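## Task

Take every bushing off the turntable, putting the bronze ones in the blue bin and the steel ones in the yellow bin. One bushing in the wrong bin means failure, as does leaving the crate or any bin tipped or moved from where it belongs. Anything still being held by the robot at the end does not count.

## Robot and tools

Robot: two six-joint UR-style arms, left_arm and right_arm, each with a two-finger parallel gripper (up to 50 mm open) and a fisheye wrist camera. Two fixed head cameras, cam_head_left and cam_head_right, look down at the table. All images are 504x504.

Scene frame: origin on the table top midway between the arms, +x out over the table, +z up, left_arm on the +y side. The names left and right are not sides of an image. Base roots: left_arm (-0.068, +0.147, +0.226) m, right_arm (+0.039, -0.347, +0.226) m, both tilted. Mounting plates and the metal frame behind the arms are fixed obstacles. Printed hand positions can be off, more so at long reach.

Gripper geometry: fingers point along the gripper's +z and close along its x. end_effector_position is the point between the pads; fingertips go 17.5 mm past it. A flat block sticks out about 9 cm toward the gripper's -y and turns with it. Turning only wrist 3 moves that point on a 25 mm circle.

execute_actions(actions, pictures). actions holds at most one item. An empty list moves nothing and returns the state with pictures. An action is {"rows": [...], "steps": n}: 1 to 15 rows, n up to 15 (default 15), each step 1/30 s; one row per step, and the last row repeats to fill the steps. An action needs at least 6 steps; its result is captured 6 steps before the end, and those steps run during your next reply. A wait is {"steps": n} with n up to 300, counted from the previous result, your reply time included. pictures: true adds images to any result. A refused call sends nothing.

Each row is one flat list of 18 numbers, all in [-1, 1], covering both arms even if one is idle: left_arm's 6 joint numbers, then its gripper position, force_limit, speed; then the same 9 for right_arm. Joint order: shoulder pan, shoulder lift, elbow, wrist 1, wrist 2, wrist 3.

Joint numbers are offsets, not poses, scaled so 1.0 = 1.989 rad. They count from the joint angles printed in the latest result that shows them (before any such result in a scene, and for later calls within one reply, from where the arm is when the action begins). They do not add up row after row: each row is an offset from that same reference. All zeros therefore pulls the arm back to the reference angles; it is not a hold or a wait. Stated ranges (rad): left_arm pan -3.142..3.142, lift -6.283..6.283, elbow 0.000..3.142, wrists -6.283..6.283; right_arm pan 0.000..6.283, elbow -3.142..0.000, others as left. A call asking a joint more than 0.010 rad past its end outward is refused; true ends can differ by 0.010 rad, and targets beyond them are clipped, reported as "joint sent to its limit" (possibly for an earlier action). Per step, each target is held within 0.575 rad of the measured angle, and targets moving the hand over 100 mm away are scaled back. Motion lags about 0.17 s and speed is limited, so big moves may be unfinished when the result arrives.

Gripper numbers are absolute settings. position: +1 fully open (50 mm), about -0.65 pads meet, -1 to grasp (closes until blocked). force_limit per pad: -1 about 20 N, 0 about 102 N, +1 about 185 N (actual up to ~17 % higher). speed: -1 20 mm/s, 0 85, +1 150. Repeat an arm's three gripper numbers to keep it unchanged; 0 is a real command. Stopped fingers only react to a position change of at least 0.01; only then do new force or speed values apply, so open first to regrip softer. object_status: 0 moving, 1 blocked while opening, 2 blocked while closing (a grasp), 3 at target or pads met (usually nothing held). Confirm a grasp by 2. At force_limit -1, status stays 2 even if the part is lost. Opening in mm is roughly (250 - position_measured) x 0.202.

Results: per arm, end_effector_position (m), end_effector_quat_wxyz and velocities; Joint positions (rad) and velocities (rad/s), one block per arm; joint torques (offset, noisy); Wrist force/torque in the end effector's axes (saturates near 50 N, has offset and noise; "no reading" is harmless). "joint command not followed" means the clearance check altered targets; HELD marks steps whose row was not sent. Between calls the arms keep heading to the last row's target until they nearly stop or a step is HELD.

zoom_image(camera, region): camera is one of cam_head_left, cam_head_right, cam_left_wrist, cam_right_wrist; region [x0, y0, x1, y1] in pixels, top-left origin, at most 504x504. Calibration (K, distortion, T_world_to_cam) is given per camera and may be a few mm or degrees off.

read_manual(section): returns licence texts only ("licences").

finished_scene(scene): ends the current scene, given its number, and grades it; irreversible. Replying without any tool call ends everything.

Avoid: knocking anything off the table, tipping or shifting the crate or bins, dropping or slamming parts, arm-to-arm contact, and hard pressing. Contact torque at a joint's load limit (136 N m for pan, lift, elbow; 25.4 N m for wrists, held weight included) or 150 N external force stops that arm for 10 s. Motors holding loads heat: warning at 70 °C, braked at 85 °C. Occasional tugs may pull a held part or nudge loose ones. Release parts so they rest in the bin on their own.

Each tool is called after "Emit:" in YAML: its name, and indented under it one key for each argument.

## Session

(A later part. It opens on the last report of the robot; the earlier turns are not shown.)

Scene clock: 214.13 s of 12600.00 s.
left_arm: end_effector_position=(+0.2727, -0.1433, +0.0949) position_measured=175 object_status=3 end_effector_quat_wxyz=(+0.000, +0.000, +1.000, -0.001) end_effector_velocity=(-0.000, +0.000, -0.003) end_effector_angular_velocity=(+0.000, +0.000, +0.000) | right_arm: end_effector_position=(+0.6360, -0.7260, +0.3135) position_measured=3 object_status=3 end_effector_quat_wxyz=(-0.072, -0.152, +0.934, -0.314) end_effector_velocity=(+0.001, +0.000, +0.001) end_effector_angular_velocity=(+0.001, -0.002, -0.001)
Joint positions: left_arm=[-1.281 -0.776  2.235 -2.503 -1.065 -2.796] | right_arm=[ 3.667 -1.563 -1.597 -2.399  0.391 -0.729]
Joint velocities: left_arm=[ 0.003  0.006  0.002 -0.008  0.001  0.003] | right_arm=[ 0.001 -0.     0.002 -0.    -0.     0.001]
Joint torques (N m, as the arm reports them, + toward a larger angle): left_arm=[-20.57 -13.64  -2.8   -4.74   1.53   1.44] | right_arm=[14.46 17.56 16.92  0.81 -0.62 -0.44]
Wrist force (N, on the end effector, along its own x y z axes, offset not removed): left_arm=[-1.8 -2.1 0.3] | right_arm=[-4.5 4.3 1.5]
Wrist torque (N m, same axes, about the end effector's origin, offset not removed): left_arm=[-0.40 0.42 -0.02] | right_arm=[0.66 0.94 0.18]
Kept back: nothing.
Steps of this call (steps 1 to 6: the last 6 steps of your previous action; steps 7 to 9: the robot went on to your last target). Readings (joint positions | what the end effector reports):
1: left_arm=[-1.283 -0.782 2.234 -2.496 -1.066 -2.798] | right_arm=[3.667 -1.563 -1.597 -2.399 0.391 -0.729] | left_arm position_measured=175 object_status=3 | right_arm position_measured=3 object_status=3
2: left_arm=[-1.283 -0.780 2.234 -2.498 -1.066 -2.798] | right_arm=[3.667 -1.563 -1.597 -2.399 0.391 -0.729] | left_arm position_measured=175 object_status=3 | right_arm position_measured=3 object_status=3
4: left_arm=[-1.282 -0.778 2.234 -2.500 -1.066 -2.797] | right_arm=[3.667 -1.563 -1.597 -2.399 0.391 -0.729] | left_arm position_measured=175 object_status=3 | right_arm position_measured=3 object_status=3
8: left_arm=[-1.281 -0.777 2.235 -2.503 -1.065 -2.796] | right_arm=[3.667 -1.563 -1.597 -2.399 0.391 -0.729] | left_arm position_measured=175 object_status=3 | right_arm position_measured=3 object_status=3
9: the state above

Emit:
execute_actions:
  actions:
    - {"rows":[[0.0005,0.001,0.0001,-0.0014,0.00025,0.0005,-0.155,-0.4,0.0,0,0,0,0,0,0,1,0,0],[0.00095,0.0019,0.0002,-0.0026,0.0005,0.00095,-0.155,-0.4,0.0,0,0,0,0,0,0,1,0,0]],"steps":14}

Scene clock: 214.53 s of 12600.00 s.
left_arm: end_effector_position=(+0.2727, -0.1433, +0.0936) position_measured=175 object_status=3 end_effector_quat_wxyz=(+0.000, +0.000, +1.000, -0.001) end_effector_velocity=(+0.000, -0.001, -0.002) end_effector_angular_velocity=(-0.001, -0.000, +0.000) | right_arm: end_effector_position=(+0.6360, -0.7260, +0.3135) position_measured=3 object_status=3 end_effector_quat_wxyz=(-0.072, -0.152, +0.934, -0.314) end_effector_velocity=(-0.000, +0.000, +0.000) end_effector_angular_velocity=(-0.000, +0.000, -0.000)
Joint positions: left_arm=[-1.279 -0.773  2.235 -2.507 -1.064 -2.794] | right_arm=[ 3.667 -1.563 -1.597 -2.399  0.391 -0.729]
Joint velocities: left_arm=[ 0.003  0.006 -0.    -0.008  0.001  0.003] | right_arm=[ 0.    -0.     0.    -0.001  0.     0.001]
Joint torques (N m, as the arm reports them, + toward a larger angle): left_arm=[-19.67 -13.61  -3.97  -4.78   1.59   1.4 ] | right_arm=[14.35 17.21 16.95  0.74 -0.66 -0.58]
Wrist force (N, on the end effector, along its own x y z axes, offset not removed): left_arm=[-1.2 -0.6 0.2] | right_arm=[-0.9 -1.5 1.4]
Wrist torque (N m, same axes, about the end effector's origin, offset not removed): left_arm=[-0.17 0.28 -0.06] | right_arm=[0.05 0.21 -0.13]
Steps of this call (steps 1 to 4: the robot went on to your last target; steps 5 to 12: the first 8 steps of this action). Readings (joint positions | what the end effector reports):
5: left_arm=[-1.280 -0.776 2.235 -2.504 -1.065 -2.796] | right_arm=[3.667 -1.563 -1.597 -2.399 0.391 -0.729] | left_arm position_measured=175 object_status=3 | right_arm position_measured=3 object_status=3
6: left_arm=[-1.280 -0.776 2.235 -2.504 -1.065 -2.795] | right_arm=[3.667 -1.563 -1.597 -2.399 0.391 -0.729] | left_arm position_measured=175 object_status=3 | right_arm position_measured=3 object_status=3
8: left_arm=[-1.280 -0.775 2.235 -2.506 -1.065 -2.795] | right_arm=[3.667 -1.563 -1.597 -2.399 0.391 -0.729] | left_arm position_measured=175 object_status=3 | right_arm position_measured=3 object_status=3
12: the state above

Emit:
execute_actions:
  actions:
    - {"rows":[[0.0005,0.0011,0.0001,-0.0015,0.0003,0.0005,-0.155,-0.4,0.0,0,0,0,0,0,0,1,0,0],[0.0013,0.0027,0.0003,-0.0037,0.0007,0.0013,-0.155,-0.4,0.0,0,0,0,0,0,0,1,0,0],[0.0022,0.0044,0.0005,-0.006,0.0011,0.0021,-0.155,-0.4,0.0,0,0,0,0,0,0,1,0,0],[0.003,0.0061,0.0007,-0.0083,0.0015,0.003,-0.155,-0.4,0.0,0,0,0,0,0,0,1,0,0],[0.0038,0.0077,0.0009,-0.0104,0.0019,0.0037,-0.155,-0.4,0.0,0,0,0,0,0,0,1,0,0],[0.00425,0.00865,0.00103,-0.01173,0.00215,0.0042,-0.155,-0.4,0.0,0,0,0,0,0,0,1,0,0],[0.00425,0.00865,0.00103,-0.01173,0.00215,0.0042,-0.155,-0.4,0.0,0,0,0,0,0,0,1,0,0],[0.00425,0.00865,0.00103,-0.01173,0.00215,0.0042,-0.155,-0.4,0.0,0,0,0,0,0,0,1,0,0],[0.00425,0.00865,0.00103,-0.01173,0.00215,0.0042,-0.155,-0.4,0.0,0,0,0,0,0,0,1,0,0],[0.00425,0.00865,0.00103,-0.01173,0.00215,0.0042,-0.155,-0.4,0.0,0,0,0,0,0,0,1,0,0],[0.00425,0.00865,0.00103,-0.01173,0.00215,0.0042,-0.155,-0.4,0.0,0,0,0,0,0,0,1,0,0],[0.00425,0.00865,0.00103,-0.01173,0.00215,0.0042,-0.155,-0.4,0.0,0,0,0,0,0,0,1,0,0],[0.00425,0.00865,0.00103,-0.01173,0.00215,0.0042,-0.155,-0.4,0.0,0,0,0,0,0,0,1,0,0],[0.00425,0.00865,0.00103,-0.01173,0.00215,0.0042,-1,-0.4,0.0,0,0,0,0,0,0,1,0,0]],"steps":15}

Emit:
execute_actions:
  actions:
    - {"steps":16}

Scene clock: 215.40 s of 12600.00 s.
left_arm: end_effector_position=(+0.2727, -0.1433, +0.0884) position_measured=175 object_status=3 end_effector_quat_wxyz=(+0.000, +0.000, +1.000, -0.001) end_effector_velocity=(-0.000, -0.000, -0.018) end_effector_angular_velocity=(+0.000, -0.000, -0.001) | right_arm: end_effector_position=(+0.6360, -0.7260, +0.3135) position_measured=3 object_status=3 end_effector_quat_wxyz=(-0.072, -0.152, +0.934, -0.314) end_effector_velocity=(-0.000, +0.000, -0.000) end_effector_angular_velocity=(+0.000, +0.002, +0.001)
Joint positions: left_arm=[-1.273 -0.761  2.236 -2.523 -1.061 -2.789] | right_arm=[ 3.667 -1.563 -1.597 -2.399  0.391 -0.729]
Joint velocities: left_arm=[ 0.019  0.042  0.004 -0.055  0.01   0.02 ] | right_arm=[-0.    -0.001 -0.001  0.     0.001 -0.001]
Joint torques (N m, as the arm reports them, + toward a larger angle): left_arm=[-20.58 -14.01  -4.    -4.9    1.79   1.34] | right_arm=[13.82 17.03 16.64  0.72 -0.66 -0.45]
Wrist force (N, on the end effector, along its own x y z axes, offset not removed): left_arm=[-1.3 -1.0 1.1] | right_arm=[-1.2 1.2 2.3]
Wrist torque (N m, same axes, about the end effector's origin, offset not removed): left_arm=[-0.19 0.27 -0.07] | right_arm=[0.31 0.23 0.17]
Steps of this call (steps 1 to 6: the last 6 steps of your previous action; steps 7 to 15: the robot went on to your last target; steps 16 to 17: nothing new was sent; steps 18 to 26: the first 9 steps of this action). Readings (joint positions | what the end effector reports):
18: left_arm=[-1.279 -0.773 2.235 -2.508 -1.064 -2.794] | right_arm=[3.667 -1.563 -1.597 -2.399 0.391 -0.729] | left_arm position_measured=175 object_status=3 | right_arm position_measured=3 object_status=3
19: left_arm=[-1.279 -0.772 2.235 -2.509 -1.064 -2.794] | right_arm=[3.667 -1.563 -1.597 -2.399 0.391 -0.729] | left_arm position_measured=175 object_status=3 | right_arm position_measured=3 object_status=3
21: left_arm=[-1.278 -0.771 2.235 -2.511 -1.064 -2.793] | right_arm=[3.667 -1.563 -1.597 -2.399 0.391 -0.729] | left_arm position_measured=175 object_status=3 | right_arm position_measured=3 object_status=3
25: left_arm=[-1.274 -0.763 2.236 -2.521 -1.062 -2.789] | right_arm=[3.667 -1.563 -1.597 -2.399 0.391 -0.729] | left_arm position_measured=175 object_status=3 | right_arm position_measured=3 object_status=3
26: the state above

Scene clock: 215.93 s of 12600.00 s.
left_arm: end_effector_position=(+0.2727, -0.1433, +0.0861) position_measured=217 object_status=2 end_effector_quat_wxyz=(+0.000, +0.000, +1.000, -0.001) end_effector_velocity=(-0.000, +0.000, -0.001) end_effector_angular_velocity=(+0.001, +0.000, -0.001) | right_arm: end_effector_position=(+0.6360, -0.7260, +0.3135) position_measured=3 object_status=3 end_effector_quat_wxyz=(-0.072, -0.152, +0.934, -0.314) end_effector_velocity=(-0.000, -0.001, -0.000) end_effector_angular_velocity=(-0.000, +0.001, -0.001)
Joint positions: left_arm=[-1.271 -0.756  2.237 -2.531 -1.06  -2.786] | right_arm=[ 3.667 -1.563 -1.597 -2.399  0.391 -0.729]
Joint velocities: left_arm=[ 0.001  0.001  0.    -0.     0.     0.001] | right_arm=[-0.001  0.    -0.     0.    -0.    -0.   ]
Joint torques (N m, as the arm reports them, + toward a larger angle): left_arm=[-12.57  -5.19   2.69  -2.95   1.52   1.31] | right_arm=[13.83 16.75 16.64  0.83 -0.47 -0.46]
Wrist force (N, on the end effector, along its own x y z axes, offset not removed): left_arm=[-1.8 0.0 -20.6] | right_arm=[-0.1 -1.1 2.6]
Wrist torque (N m, same axes, about the end effector's origin, offset not removed): left_arm=[-0.41 0.42 -0.01] | right_arm=[-0.24 0.20 -0.03]
Kept back: nothing.
Steps of this call (steps 1 to 6: the last 6 steps of your previous action; steps 7 to 15: the robot went on to your last target; step 16: nothing new was sent). Readings (joint positions | what the end effector reports):
1: left_arm=[-1.273 -0.760 2.237 -2.525 -1.061 -2.788] | right_arm=[3.667 -1.563 -1.597 -2.399 0.391 -0.729] | left_arm position_measured=175 object_status=3 | right_arm position_measured=3 object_status=3
2: left_arm=[-1.272 -0.759 2.237 -2.526 -1.061 -2.788] | right_arm=[3.667 -1.563 -1.597 -2.399 0.391 -0.729] | left_arm position_measured=175 object_status=3 | right_arm position_measured=3 object_status=3
4: left_arm=[-1.272 -0.758 2.237 -2.528 -1.060 -2.787] | right_arm=[3.667 -1.563 -1.597 -2.399 0.391 -0.729] | left_arm position_measured=175 object_status=3 | right_arm position_measured=3 object_status=3
8: left_arm=[-1.271 -0.757 2.237 -2.530 -1.060 -2.786] | right_arm=[3.667 -1.563 -1.597 -2.399 0.391 -0.729] | left_arm position_measured=217 object_status=0 | right_arm position_measured=3 object_status=3
16: the state above
All arms were judged still, so your last target was given up. Only a new action makes them travel on or press farther. Fingers that are still opening or closing keep moving.

Emit:
execute_actions:
  actions:
    - {"rows":[[-0.0022,-0.0045,-0.0005,0.0062,-0.0011,-0.0022,-1,-0.4,0.0,0,0,0,0,0,0,1,0,0],[-0.0056,-0.0114,-0.0014,0.0154,-0.0028,-0.0055,-1,-0.4,0.0,0,0,0,0,0,0,1,0,0],[-0.011,-0.0225,-0.003,0.031,-0.0056,-0.0109,-1,-0.4,0.0,0,0,0,0,0,0,1,0,0],[-0.0175,-0.0355,-0.0056,0.0497,-0.009,-0.0172,-1,-0.4,0.0,0,0,0,0,0,0,1,0,0],[-0.0235,-0.0475,-0.0083,0.067,-0.0121,-0.023,-1,-0.4,0.0,0,0,0,0,0,0,1,0,0],[-0.0315,-0.0635,-0.0127,0.091,-0.0163,-0.0309,-1,-0.4,0.0,0,0,0,0,0,0,1,0,0],[-0.039,-0.0787,-0.0182,0.115,-0.0205,-0.0383,-1,-0.4,0.0,0,0,0,0,0,0,1,0,0],[-0.0442,-0.0891,-0.0222,0.1317,-0.0233,-0.0434,-1,-0.4,0.0,0,0,0,0,0,0,1,0,0],[-0.0442,-0.0891,-0.0222,0.1317,-0.0233,-0.0434,-1,-0.4,0.0,0,0,0,0,0,0,1,0,0],[-0.029,-0.114,-0.014,0.139,-0.017,-0.027,-1,-0.4,0.0,0,0,0,0,0,0,1,0,0],[0.006,-0.172,0.0057,0.157,-0.0025,0.011,-1,-0.4,0.0,0,0,0,0,0,0,1,0,0],[0.056,-0.255,0.0336,0.182,0.018,0.0655,-1,-0.4,0.0,0,0,0,0,0,0,1,0,0],[0.106,-0.338,0.0615,0.2075,0.039,0.12,-1,-0.4,0.0,0,0,0,0,0,0,1,0,0],[0.156,-0.421,0.0893,0.2327,0.06,0.1745,-1,-0.4,0.0,0,0,0,0,0,0,1,0,0],[0.2057,-0.5041,0.1172,0.2579,0.0805,0.2289,-1,-0.4,0.0,0,0,0,0,0,0,1,0,0]],"steps":15}

Emit:
execute_actions:
  actions:
    - {"steps":40}
  pictures: true

Scene clock: 218.13 s of 12600.00 s.
left_arm: end_effector_position=(+0.2737, -0.1461, +0.1265) position_measured=217 object_status=2 end_effector_quat_wxyz=(+0.001, -0.001, +1.000, -0.003) end_effector_velocity=(+0.010, -0.015, +0.304) end_effector_angular_velocity=(-0.033, -0.007, +0.016) | right_arm: end_effector_position=(+0.6360, -0.7260, +0.3135) position_measured=3 object_status=3 end_effector_quat_wxyz=(-0.072, -0.152, +0.934, -0.314) end_effector_velocity=(+0.000, +0.001, -0.000) end_effector_angular_velocity=(-0.000, +0.000, +0.002)
Joint positions: left_arm=[-1.314 -0.841  2.218 -2.412 -1.083 -2.829] | right_arm=[ 3.667 -1.563 -1.597 -2.399  0.391 -0.729]
Joint velocities: left_arm=[-0.308 -0.621 -0.177  0.9   -0.161 -0.298] | right_arm=[ 0.001 -0.001 -0.001 -0.    -0.    -0.   ]
Joint torques (N m, as the arm reports them, + toward a larger angle): left_arm=[-36.89 -41.4  -29.27   1.94  -2.69  -1.68] | right_arm=[13.91 16.37 16.55  0.72 -0.51 -0.56]
Wrist force (N, on the end effector, along its own x y z axes, offset not removed): left_arm=[-1.9 -1.6 2.0] | right_arm=[0.4 -1.9 0.6]
Wrist torque (N m, same axes, about the end effector's origin, offset not removed): left_arm=[-0.26 0.40 0.00] | right_arm=[-0.06 0.11 0.09]
Steps of this call (steps 1 to 57: nothing new was sent; steps 58 to 66: the first 9 steps of this action). Readings (joint positions | what the end effector reports):
58: left_arm=[-1.271 -0.756 2.237 -2.531 -1.060 -2.786] | right_arm=[3.667 -1.563 -1.597 -2.399 0.391 -0.729] | left_arm position_measured=217 object_status=2 | right_arm position_measured=3 object_status=3
59: left_arm=[-1.271 -0.757 2.237 -2.530 -1.060 -2.786] | right_arm=[3.667 -1.563 -1.597 -2.399 0.391 -0.729] | left_arm position_measured=217 object_status=2 | right_arm position_measured=3 object_status=3
61: left_arm=[-1.275 -0.765 2.236 -2.518 -1.062 -2.791] | right_arm=[3.667 -1.563 -1.597 -2.399 0.391 -0.729] | left_arm position_measured=217 object_status=2 | right_arm position_measured=3 object_status=3
65: left_arm=[-1.304 -0.821 2.224 -2.442 -1.078 -2.819] | right_arm=[3.667 -1.563 -1.597 -2.399 0.391 -0.729] | left_arm position_measured=217 object_status=2 | right_arm position_measured=3 object_status=3
66: the state above

Scene clock: 219.47 s of 12600.00 s.
left_arm: end_effector_position=(+0.3259, +0.2083, +0.1599) position_measured=217 object_status=2 end_effector_quat_wxyz=(+0.000, +0.000, +1.000, -0.000) end_effector_velocity=(-0.000, +0.004, +0.000) end_effector_angular_velocity=(-0.001, -0.001, +0.001) | right_arm: end_effector_position=(+0.6360, -0.7260, +0.3135) position_measured=3 object_status=3 end_effector_quat_wxyz=(-0.072, -0.152, +0.934, -0.314) end_effector_velocity=(-0.000, -0.000, -0.000) end_effector_angular_velocity=(-0.000, -0.000, -0.001)
Joint positions: left_arm=[-0.862 -1.757  2.47  -2.018 -0.9   -2.332] | right_arm=[ 3.667 -1.563 -1.597 -2.399  0.391 -0.729]
Joint velocities: left_arm=[ 0.006 -0.011  0.002  0.003  0.002  0.007] | right_arm=[-0.001  0.    -0.     0.    -0.     0.   ]
Joint torques (N m, as the arm reports them, + toward a larger angle): left_arm=[ -4.32 -14.48  -7.31  -0.01   1.59   1.31] | right_arm=[14.11 17.2  16.37  0.73 -0.69 -0.38]
Wrist force (N, on the end effector, along its own x y z axes, offset not removed): left_arm=[-0.8 -1.2 1.7] | right_arm=[-2.5 0.0 1.7]
Wrist torque (N m, same axes, about the end effector's origin, offset not removed): left_arm=[-0.22 0.26 -0.11] | right_arm=[0.11 0.64 0.30]
Kept back: nothing.
Steps of this call (steps 1 to 6: the last 6 steps of your previous action; steps 7 to 40: the robot went on to your last target). Readings (joint positions | what the end effector reports):
1: left_arm=[-1.324 -0.861 2.213 -2.382 -1.088 -2.838] | right_arm=[3.667 -1.563 -1.597 -2.399 0.391 -0.729] | left_arm position_measured=217 object_status=2 | right_arm position_measured=3 object_status=3
2: left_arm=[-1.329 -0.881 2.210 -2.355 -1.091 -2.843] | right_arm=[3.667 -1.563 -1.597 -2.399 0.391 -0.729] | left_arm position_measured=217 object_status=2 | right_arm position_measured=3 object_status=3
4: left_arm=[-1.313 -0.941 2.220 -2.308 -1.084 -2.825] | right_arm=[3.667 -1.563 -1.597 -2.399 0.391 -0.729] | left_arm position_measured=217 object_status=2 | right_arm position_measured=3 object_status=3
8: left_arm=[-1.230 -1.078 2.268 -2.247 -1.049 -2.734] | right_arm=[3.667 -1.563 -1.597 -2.399 0.391 -0.729] | left_arm position_measured=217 object_status=2 | right_arm position_measured=3 object_status=3
40: the state above
camera_calibration (this result's frames):
cam_left_wrist: T_world_to_cam=[[-0.998398, 0.0547834, -0.0141358, 0.320768], [0.0499329, 0.970676, 0.235149, -0.247481], [0.0266036, 0.234067, -0.971857, 0.243515], [0, 0, 0, 1]] pos_world=[0.326133, 0.165652, 0.29939]
cam_right_wrist: T_world_to_cam=[[-0.932392, -0.252484, 0.258643, 0.32778], [-0.326722, 0.894777, -0.304346, 0.952083], [-0.154586, -0.368274, -0.916776, 0.26695], [0, 0, 0, 1]] pos_world=[0.657953, -0.670832, 0.449718]

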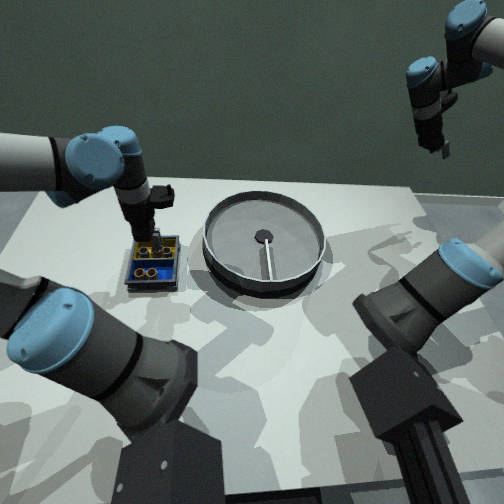

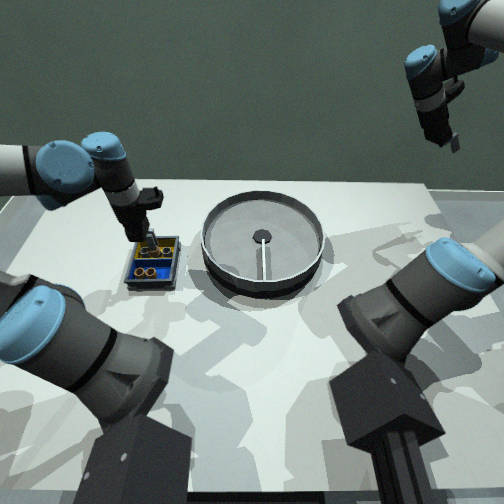

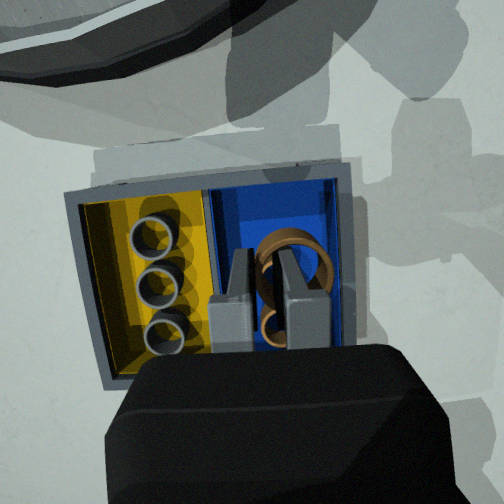

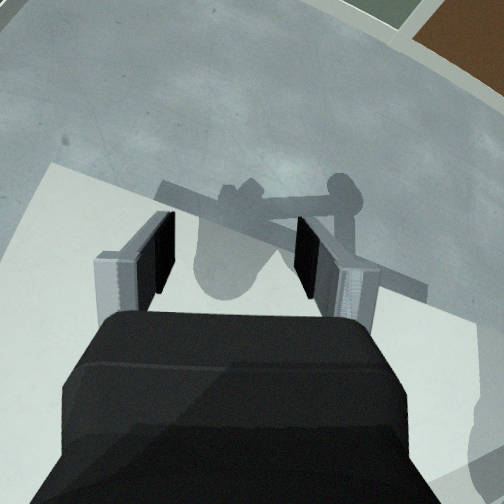

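Emit:
execute_actions:
  actions:
    - {"rows":[[0.003,0.004,0.0016,-0.008,0.0006,0.004,-1,-0.4,0.0,0,0,0,0,0,0,1,0,0],[0.0098,0.0137,0.0053,-0.027,0.0021,0.0125,-1,-0.4,0.0,0,0,0,0,0,0,1,0,0],[0.018,0.0253,0.0098,-0.0497,0.0039,0.0229,-1,-0.4,0.0,0,0,0,0,0,0,1,0,0],[0.0265,0.0371,0.0144,-0.073,0.0057,0.0337,-1,-0.4,0.0,0,0,0,0,0,0,1,0,0],[0.035,0.0489,0.019,-0.0963,0.0075,0.0444,-1,-0.4,0.0,0,0,0,0,0,0,1,0,0],[0.0434,0.0607,0.0236,-0.1196,0.0094,0.0551,-1,-0.4,0.0,0,0,0,0,0,0,1,0,0],[0.0519,0.0726,0.0282,-0.1428,0.0112,0.0659,-1,-0.4,0.0,0,0,0,0,0,0,1,0,0],[0.0603,0.0844,0.0328,-0.1661,0.013,0.0766,-1,-0.4,0.0,0,0,0,0,0,0,1,0,0],[0.0683,0.0992,0.0346,-0.1894,0.014,0.087,-1,-0.4,0.0,0,0,0,0,0,0,1,0,0],[0.0763,0.114,0.0364,-0.2127,0.015,0.0974,-1,-0.4,0.0,0,0,0,0,0,0,1,0,0],[0.0843,0.1287,0.0382,-0.236,0.016,0.1078,-1,-0.4,0.0,0,0,0,0,0,0,1,0,0],[0.0922,0.1435,0.0399,-0.2593,0.017,0.1181,-1,-0.4,0.0,0,0,0,0,0,0,1,0,0],[0.1002,0.1582,0.0417,-0.2825,0.018,0.1285,-1,-0.4,0.0,0,0,0,0,0,0,1,0,0],[0.1082,0.173,0.0435,-0.3058,0.019,0.1389,-1,-0.4,0.0,0,0,0,0,0,0,1,0,0],[0.1135,0.1828,0.0447,-0.3213,0.0196,0.1458,-1,-0.4,0.0,0,0,0,0,0,0,1,0,0]],"steps":15}

Emit:
execute_actions:
  actions:
    - {"steps":24}
  pictures: true

Scene clock: 220.27 s of 12600.00 s.
left_arm: end_effector_position=(+0.3253, +0.2078, +0.1287) position_measured=217 object_status=2 end_effector_quat_wxyz=(-0.003, +0.003, +1.000, +0.002) end_effector_velocity=(-0.009, +0.003, -0.206) end_effector_angular_velocity=(+0.014, +0.025, -0.020) | right_arm: end_effector_position=(+0.6360, -0.7260, +0.3135) position_measured=3 object_status=3 end_effector_quat_wxyz=(-0.072, -0.152, +0.934, -0.314) end_effector_velocity=(+0.001, +0.001, +0.000) end_effector_angular_velocity=(-0.000, -0.000, +0.001)
Joint positions: left_arm=[-0.801 -1.674  2.503 -2.175 -0.887 -2.255] | right_arm=[ 3.667 -1.563 -1.597 -2.399  0.391 -0.729]
Joint velocities: left_arm=[ 0.406  0.57   0.22  -1.076  0.086  0.507] | right_arm=[ 0.001 -0.001  0.001 -0.    -0.     0.   ]
Joint torques (N m, as the arm reports them, + toward a larger angle): left_arm=[ 3.5  15.47 -2.49 -7.2   1.86  3.09] | right_arm=[14.54 16.53 16.94  0.8  -0.65 -0.51]
Wrist force (N, on the end effector, along its own x y z axes, offset not removed): left_arm=[-2.1 -1.4 0.8] | right_arm=[-3.1 4.6 5.9]
Wrist torque (N m, same axes, about the end effector's origin, offset not removed): left_arm=[-0.25 0.42 -0.07] | right_arm=[0.88 0.83 0.13]
Steps of this call (steps 1 to 15: the robot went on to your last target; steps 16 to 24: the first 9 steps of this action). Readings (joint positions | what the end effector reports):
16: left_arm=[-0.862 -1.759 2.470 -2.018 -0.900 -2.331] | right_arm=[3.667 -1.563 -1.597 -2.399 0.391 -0.729] | left_arm position_measured=217 object_status=2 | right_arm position_measured=3 object_status=3
17: left_arm=[-0.861 -1.758 2.470 -2.019 -0.900 -2.330] | right_arm=[3.667 -1.563 -1.597 -2.399 0.391 -0.729] | left_arm position_measured=217 object_status=2 | right_arm position_measured=3 object_status=3
19: left_arm=[-0.854 -1.748 2.474 -2.037 -0.898 -2.321] | right_arm=[3.667 -1.563 -1.597 -2.399 0.391 -0.729] | left_arm position_measured=217 object_status=2 | right_arm position_measured=3 object_status=3
23: left_arm=[-0.815 -1.692 2.496 -2.139 -0.890 -2.272] | right_arm=[3.667 -1.563 -1.597 -2.399 0.391 -0.729] | left_arm position_measured=217 object_status=2 | right_arm position_measured=3 object_status=3
24: the state above

Scene clock: 221.07 s of 12600.00 s.
left_arm: end_effector_position=(+0.3263, +0.2084, +0.0476) position_measured=217 object_status=2 end_effector_quat_wxyz=(+0.001, +0.000, +1.000, -0.000) end_effector_velocity=(-0.000, +0.000, -0.003) end_effector_angular_velocity=(-0.000, -0.000, +0.001) | right_arm: end_effector_position=(+0.6360, -0.7260, +0.3135) position_measured=3 object_status=3 end_effector_quat_wxyz=(-0.072, -0.152, +0.934, -0.314) end_effector_velocity=(-0.000, +0.000, -0.000) end_effector_angular_velocity=(-0.000, +0.001, +0.000)
Joint positions: left_arm=[-0.637 -1.395  2.558 -2.655 -0.861 -2.043] | right_arm=[ 3.667 -1.563 -1.597 -2.399  0.391 -0.729]
Joint velocities: left_arm=[ 0.006  0.011  0.001 -0.018  0.     0.008] | right_arm=[-0.    -0.001 -0.001  0.001  0.    -0.   ]
Joint torques (N m, as the arm reports them, + toward a larger angle): left_arm=[-7.89 -1.86  1.02 -4.54  1.44  1.11] | right_arm=[14.14 17.16 16.61  0.83 -0.43 -0.6 ]
Wrist force (N, on the end effector, along its own x y z axes, offset not removed): left_arm=[-1.2 -1.6 0.6] | right_arm=[2.0 1.3 0.5]
Wrist torque (N m, same axes, about the end effector's origin, offset not removed): left_arm=[-0.35 0.25 -0.01] | right_arm=[0.35 -0.25 0.04]
Kept back: nothing.
Steps of this call (steps 1 to 6: the last 6 steps of your previous action; steps 7 to 24: the robot went on to your last target). Readings (joint positions | what the end effector reports):
1: left_arm=[-0.787 -1.654 2.511 -2.213 -0.884 -2.237] | right_arm=[3.667 -1.563 -1.597 -2.399 0.391 -0.729] | left_arm position_measured=217 object_status=2 | right_arm position_measured=3 object_status=3
2: left_arm=[-0.773 -1.632 2.517 -2.252 -0.881 -2.219] | right_arm=[3.667 -1.563 -1.597 -2.399 0.391 -0.729] | left_arm position_measured=217 object_status=2 | right_arm position_measured=3 object_status=3
4: left_arm=[-0.743 -1.584 2.528 -2.336 -0.876 -2.180] | right_arm=[3.667 -1.563 -1.597 -2.399 0.391 -0.729] | left_arm position_measured=217 object_status=2 | right_arm position_measured=3 object_status=3
8: left_arm=[-0.684 -1.481 2.546 -2.508 -0.868 -2.104] | right_arm=[3.667 -1.563 -1.597 -2.399 0.391 -0.729] | left_arm position_measured=217 object_status=2 | right_arm position_measured=3 object_status=3
24: the state above
camera_calibration (this result's frames):
cam_left_wrist: T_world_to_cam=[[-0.998379, 0.054819, -0.0152976, 0.31968], [0.0497154, 0.970856, 0.23445, -0.221158], [0.0277041, 0.23331, -0.972008, 0.134161], [0, 0, 0, 1]] pos_world=[0.32644, 0.165886, 0.187147]
cam_right_wrist: T_world_to_cam=[[-0.932393, -0.252484, 0.258643, 0.32778], [-0.326722, 0.894777, -0.304346, 0.952083], [-0.154586, -0.368274, -0.916776, 0.26695], [0, 0, 0, 1]] pos_world=[0.657953, -0.670832, 0.449718]

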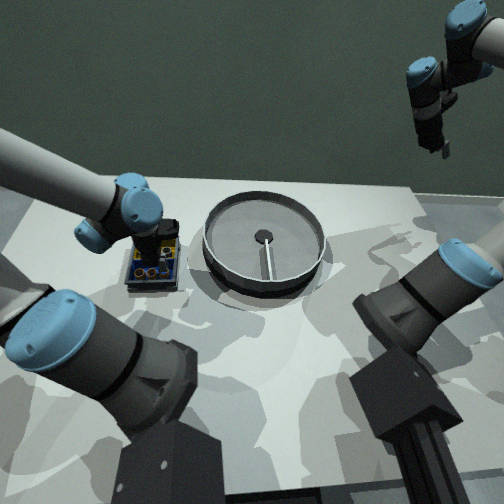

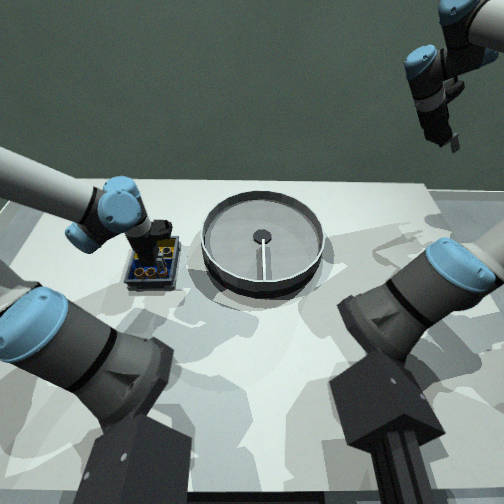

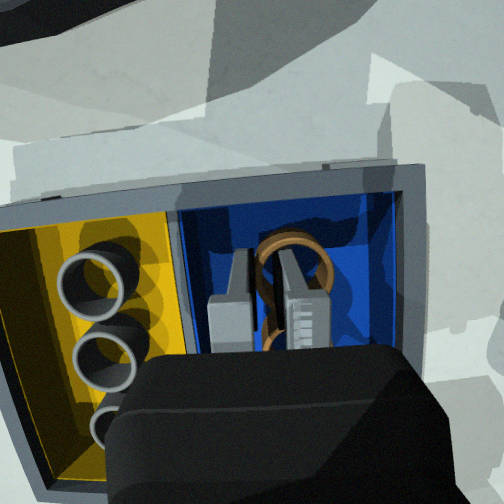

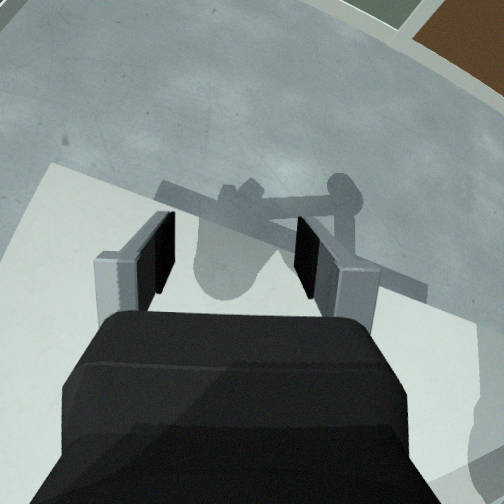

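Emit:
execute_actions:
  actions:
    - {"rows":[[0.0004,0.0008,0.0005,-0.001,0,0.0005,-0.155,-0.4,0.0,0,0,0,0,0,0,1,0,0],[0.0004,0.0008,0.0005,-0.001,0,0.0005,-0.155,-0.4,0.0,0,0,0,0,0,0,1,0,0],[0.0004,0.0008,0.0005,-0.001,0,0.0005,-0.155,-0.4,0.0,0,0,0,0,0,0,1,0,0],[0.0004,0.0008,0.0005,-0.001,0,0.0005,-0.155,-0.4,0.0,0,0,0,0,0,0,1,0,0],[0.0004,0.0008,0.0005,-0.001,0,0.0005,-0.155,-0.4,0.0,0,0,0,0,0,0,1,0,0],[-0.0016,-0.0029,0.0,0.0048,-0.0002,-0.0021,-0.155,-0.4,0.0,0,0,0,0,0,0,1,0,0],[-0.0046,-0.0085,-0.0006,0.0137,-0.0006,-0.006,-0.155,-0.4,0.0,0,0,0,0,0,0,1,0,0],[-0.0087,-0.016,-0.0015,0.0255,-0.0011,-0.0113,-0.155,-0.4,0.0,0,0,0,0,0,0,1,0,0],[-0.014,-0.026,-0.0027,0.041,-0.0018,-0.0183,-0.155,-0.4,0.0,0,0,0,0,0,0,1,0,0],[-0.0205,-0.038,-0.0041,0.06,-0.0026,-0.0267,-0.155,-0.4,0.0,0,0,0,0,0,0,1,0,0],[-0.028,-0.052,-0.0058,0.082,-0.0035,-0.0365,-0.155,-0.4,0.0,0,0,0,0,0,0,1,0,0],[-0.036,-0.0665,-0.0076,0.105,-0.0045,-0.0468,-0.155,-0.4,0.0,0,0,0,0,0,0,1,0,0],[-0.0445,-0.082,-0.0095,0.13,-0.0055,-0.0578,-0.155,-0.4,0.0,0,0,0,0,0,0,1,0,0],[-0.0528,-0.0976,-0.0115,0.1541,-0.0066,-0.0687,-0.155,-0.4,0.0,0,0,0,0,0,0,1,0,0],[-0.083,-0.14,-0.028,0.237,-0.013,-0.107,-0.155,-0.4,0.0,0,0,0,0,0,0,1,0,0]],"steps":15}

Emit:
execute_actions:
  actions:
    - {"steps":22}
  pictures: true

Scene clock: 222.13 s of 12600.00 s.
left_arm: end_effector_position=(+0.3260, +0.2083, +0.0490) position_measured=175 object_status=0 end_effector_quat_wxyz=(+0.000, +0.001, +1.000, -0.000) end_effector_velocity=(+0.008, -0.006, +0.047) end_effector_angular_velocity=(-0.011, -0.008, +0.008) | right_arm: end_effector_position=(+0.6360, -0.7260, +0.3135) position_measured=3 object_status=3 end_effector_quat_wxyz=(-0.072, -0.152, +0.934, -0.314) end_effector_velocity=(-0.000, +0.000, -0.000) end_effector_angular_velocity=(-0.000, +0.000, +0.000)
Joint positions: left_arm=[-0.641 -1.401  2.559 -2.645 -0.862 -2.047] | right_arm=[ 3.667 -1.563 -1.597 -2.399  0.391 -0.729]
Joint velocities: left_arm=[-0.092 -0.164 -0.021  0.248 -0.013 -0.118] | right_arm=[ 0.001 -0.    -0.    -0.     0.     0.001]
Joint torques (N m, as the arm reports them, + toward a larger angle): left_arm=[-26.61 -32.64 -25.57   1.23  -2.1   -1.73] | right_arm=[14.24 16.74 16.59  0.73 -0.59 -0.58]
Wrist force (N, on the end effector, along its own x y z axes, offset not removed): left_arm=[-1.7 -1.2 1.8] | right_arm=[0.7 0.1 -0.1]
Wrist torque (N m, same axes, about the end effector's origin, offset not removed): left_arm=[-0.17 0.44 -0.04] | right_arm=[0.01 0.00 0.11]
Steps of this call (steps 1 to 23: the robot went on to your last target; steps 24 to 32: the first 9 steps of this action). Readings (joint positions | what the end effector reports):
24: left_arm=[-0.637 -1.394 2.559 -2.657 -0.861 -2.042] | right_arm=[3.667 -1.563 -1.597 -2.399 0.391 -0.729] | left_arm position_measured=214 object_status=0 | right_arm position_measured=3 object_status=3
25: left_arm=[-0.637 -1.394 2.559 -2.657 -0.861 -2.042] | right_arm=[3.667 -1.563 -1.597 -2.399 0.391 -0.729] | left_arm position_measured=200 object_status=0 | right_arm position_measured=3 object_status=3
27: left_arm=[-0.637 -1.394 2.559 -2.657 -0.861 -2.042] | right_arm=[3.667 -1.563 -1.597 -2.399 0.391 -0.729] | left_arm position_measured=175 object_status=0 | right_arm position_measured=3 object_status=3
31: left_arm=[-0.638 -1.397 2.559 -2.652 -0.861 -2.044] | right_arm=[3.667 -1.563 -1.597 -2.399 0.391 -0.729] | left_arm position_measured=175 object_status=0 | right_arm position_measured=3 object_status=3
32: the state above

Scene clock: 222.87 s of 12600.00 s.
left_arm: end_effector_position=(+0.3279, +0.2064, +0.1290) position_measured=175 object_status=3 end_effector_quat_wxyz=(+0.000, +0.000, +1.000, -0.001) end_effector_velocity=(-0.002, +0.001, +0.008) end_effector_angular_velocity=(+0.003, +0.003, -0.002) | right_arm: end_effector_position=(+0.6360, -0.7260, +0.3135) position_measured=3 object_status=3 end_effector_quat_wxyz=(-0.072, -0.152, +0.934, -0.314) end_effector_velocity=(-0.000, +0.000, -0.000) end_effector_angular_velocity=(+0.000, -0.000, -0.000)
Joint positions: left_arm=[-0.8   -1.67   2.504 -2.19  -0.887 -2.253] | right_arm=[ 3.667 -1.563 -1.597 -2.399  0.391 -0.729]
Joint velocities: left_arm=[-0.016 -0.028 -0.006  0.052 -0.003 -0.021] | right_arm=[ 0.    -0.    -0.     0.     0.     0.001]
Joint torques (N m, as the arm reports them, + toward a larger angle): left_arm=[-17.84 -15.68 -29.06   0.28  -2.1   -1.28] | right_arm=[13.79 17.11 16.56  0.75 -0.54 -0.56]
Wrist force (N, on the end effector, along its own x y z axes, offset not removed): left_arm=[-0.7 -0.8 -0.1] | right_arm=[-2.4 -1.4 -2.9]
Wrist torque (N m, same axes, about the end effector's origin, offset not removed): left_arm=[-0.19 0.23 -0.05] | right_arm=[-0.34 0.69 0.21]
Kept back: nothing.
Steps of this call (steps 1 to 6: the last 6 steps of your previous action; steps 7 to 22: the robot went on to your last target). Readings (joint positions | what the end effector reports):
1: left_arm=[-0.645 -1.408 2.558 -2.635 -0.862 -2.052] | right_arm=[3.667 -1.563 -1.597 -2.399 0.391 -0.729] | left_arm position_measured=175 object_status=0 | right_arm position_measured=3 object_status=3
2: left_arm=[-0.650 -1.418 2.556 -2.620 -0.863 -2.059] | right_arm=[3.667 -1.563 -1.597 -2.399 0.391 -0.729] | left_arm position_measured=175 object_status=3 | right_arm position_measured=3 object_status=3
4: left_arm=[-0.666 -1.447 2.553 -2.576 -0.865 -2.080] | right_arm=[3.667 -1.563 -1.597 -2.399 0.391 -0.729] | left_arm position_measured=175 object_status=3 | right_arm position_measured=3 object_status=3
8: left_arm=[-0.723 -1.543 2.534 -2.427 -0.874 -2.152] | right_arm=[3.667 -1.563 -1.597 -2.399 0.391 -0.729] | left_arm position_measured=175 object_status=3 | right_arm position_measured=3 object_status=3
22: the state above
camera_calibration (this result's frames):
cam_left_wrist: T_world_to_cam=[[-0.998383, 0.0548944, -0.0147379, 0.32249], [0.0499595, 0.971189, 0.233015, -0.238307], [0.0271045, 0.231902, -0.972362, 0.214219], [0, 0, 0, 1]] pos_world=[0.328068, 0.164061, 0.26858]
cam_right_wrist: T_world_to_cam=[[-0.932393, -0.252483, 0.258643, 0.32778], [-0.326722, 0.894777, -0.304346, 0.952083], [-0.154586, -0.368274, -0.916776, 0.26695], [0, 0, 0, 1]] pos_world=[0.657953, -0.670832, 0.449718]

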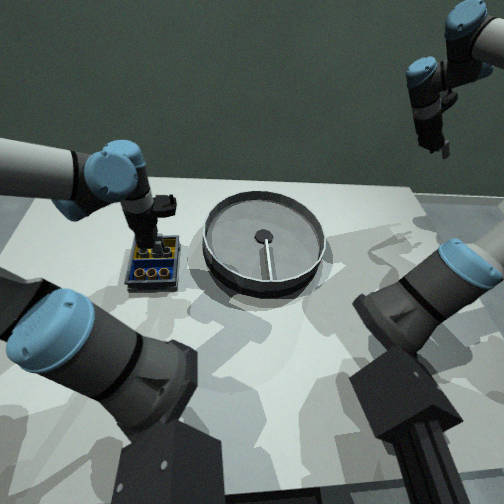

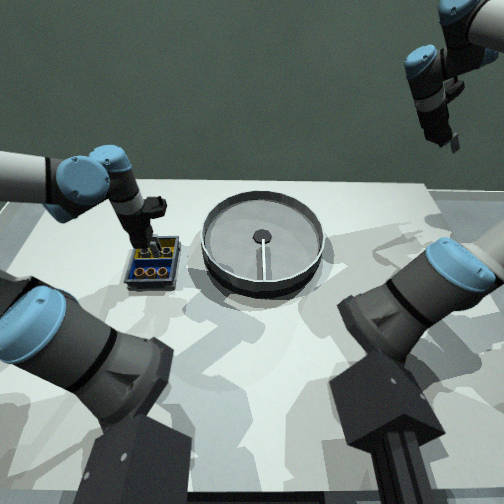

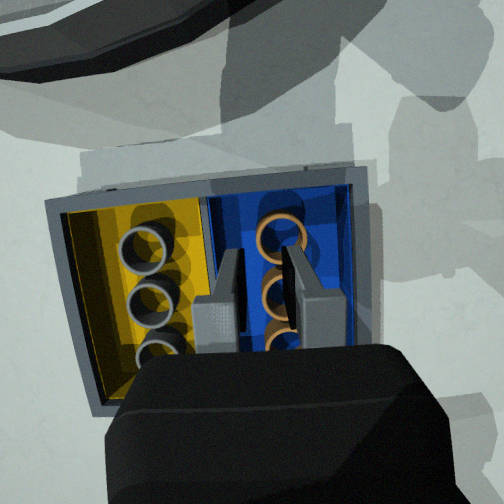

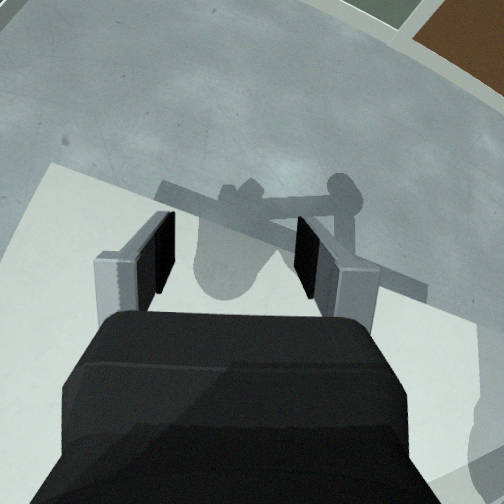

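All six bushings are placed: three bronze in blue and three steel in yellow. The turntable is empty and the arm is clear.

Emit:
finished_scene:
  scene: 2

The scene is finished: the task was done.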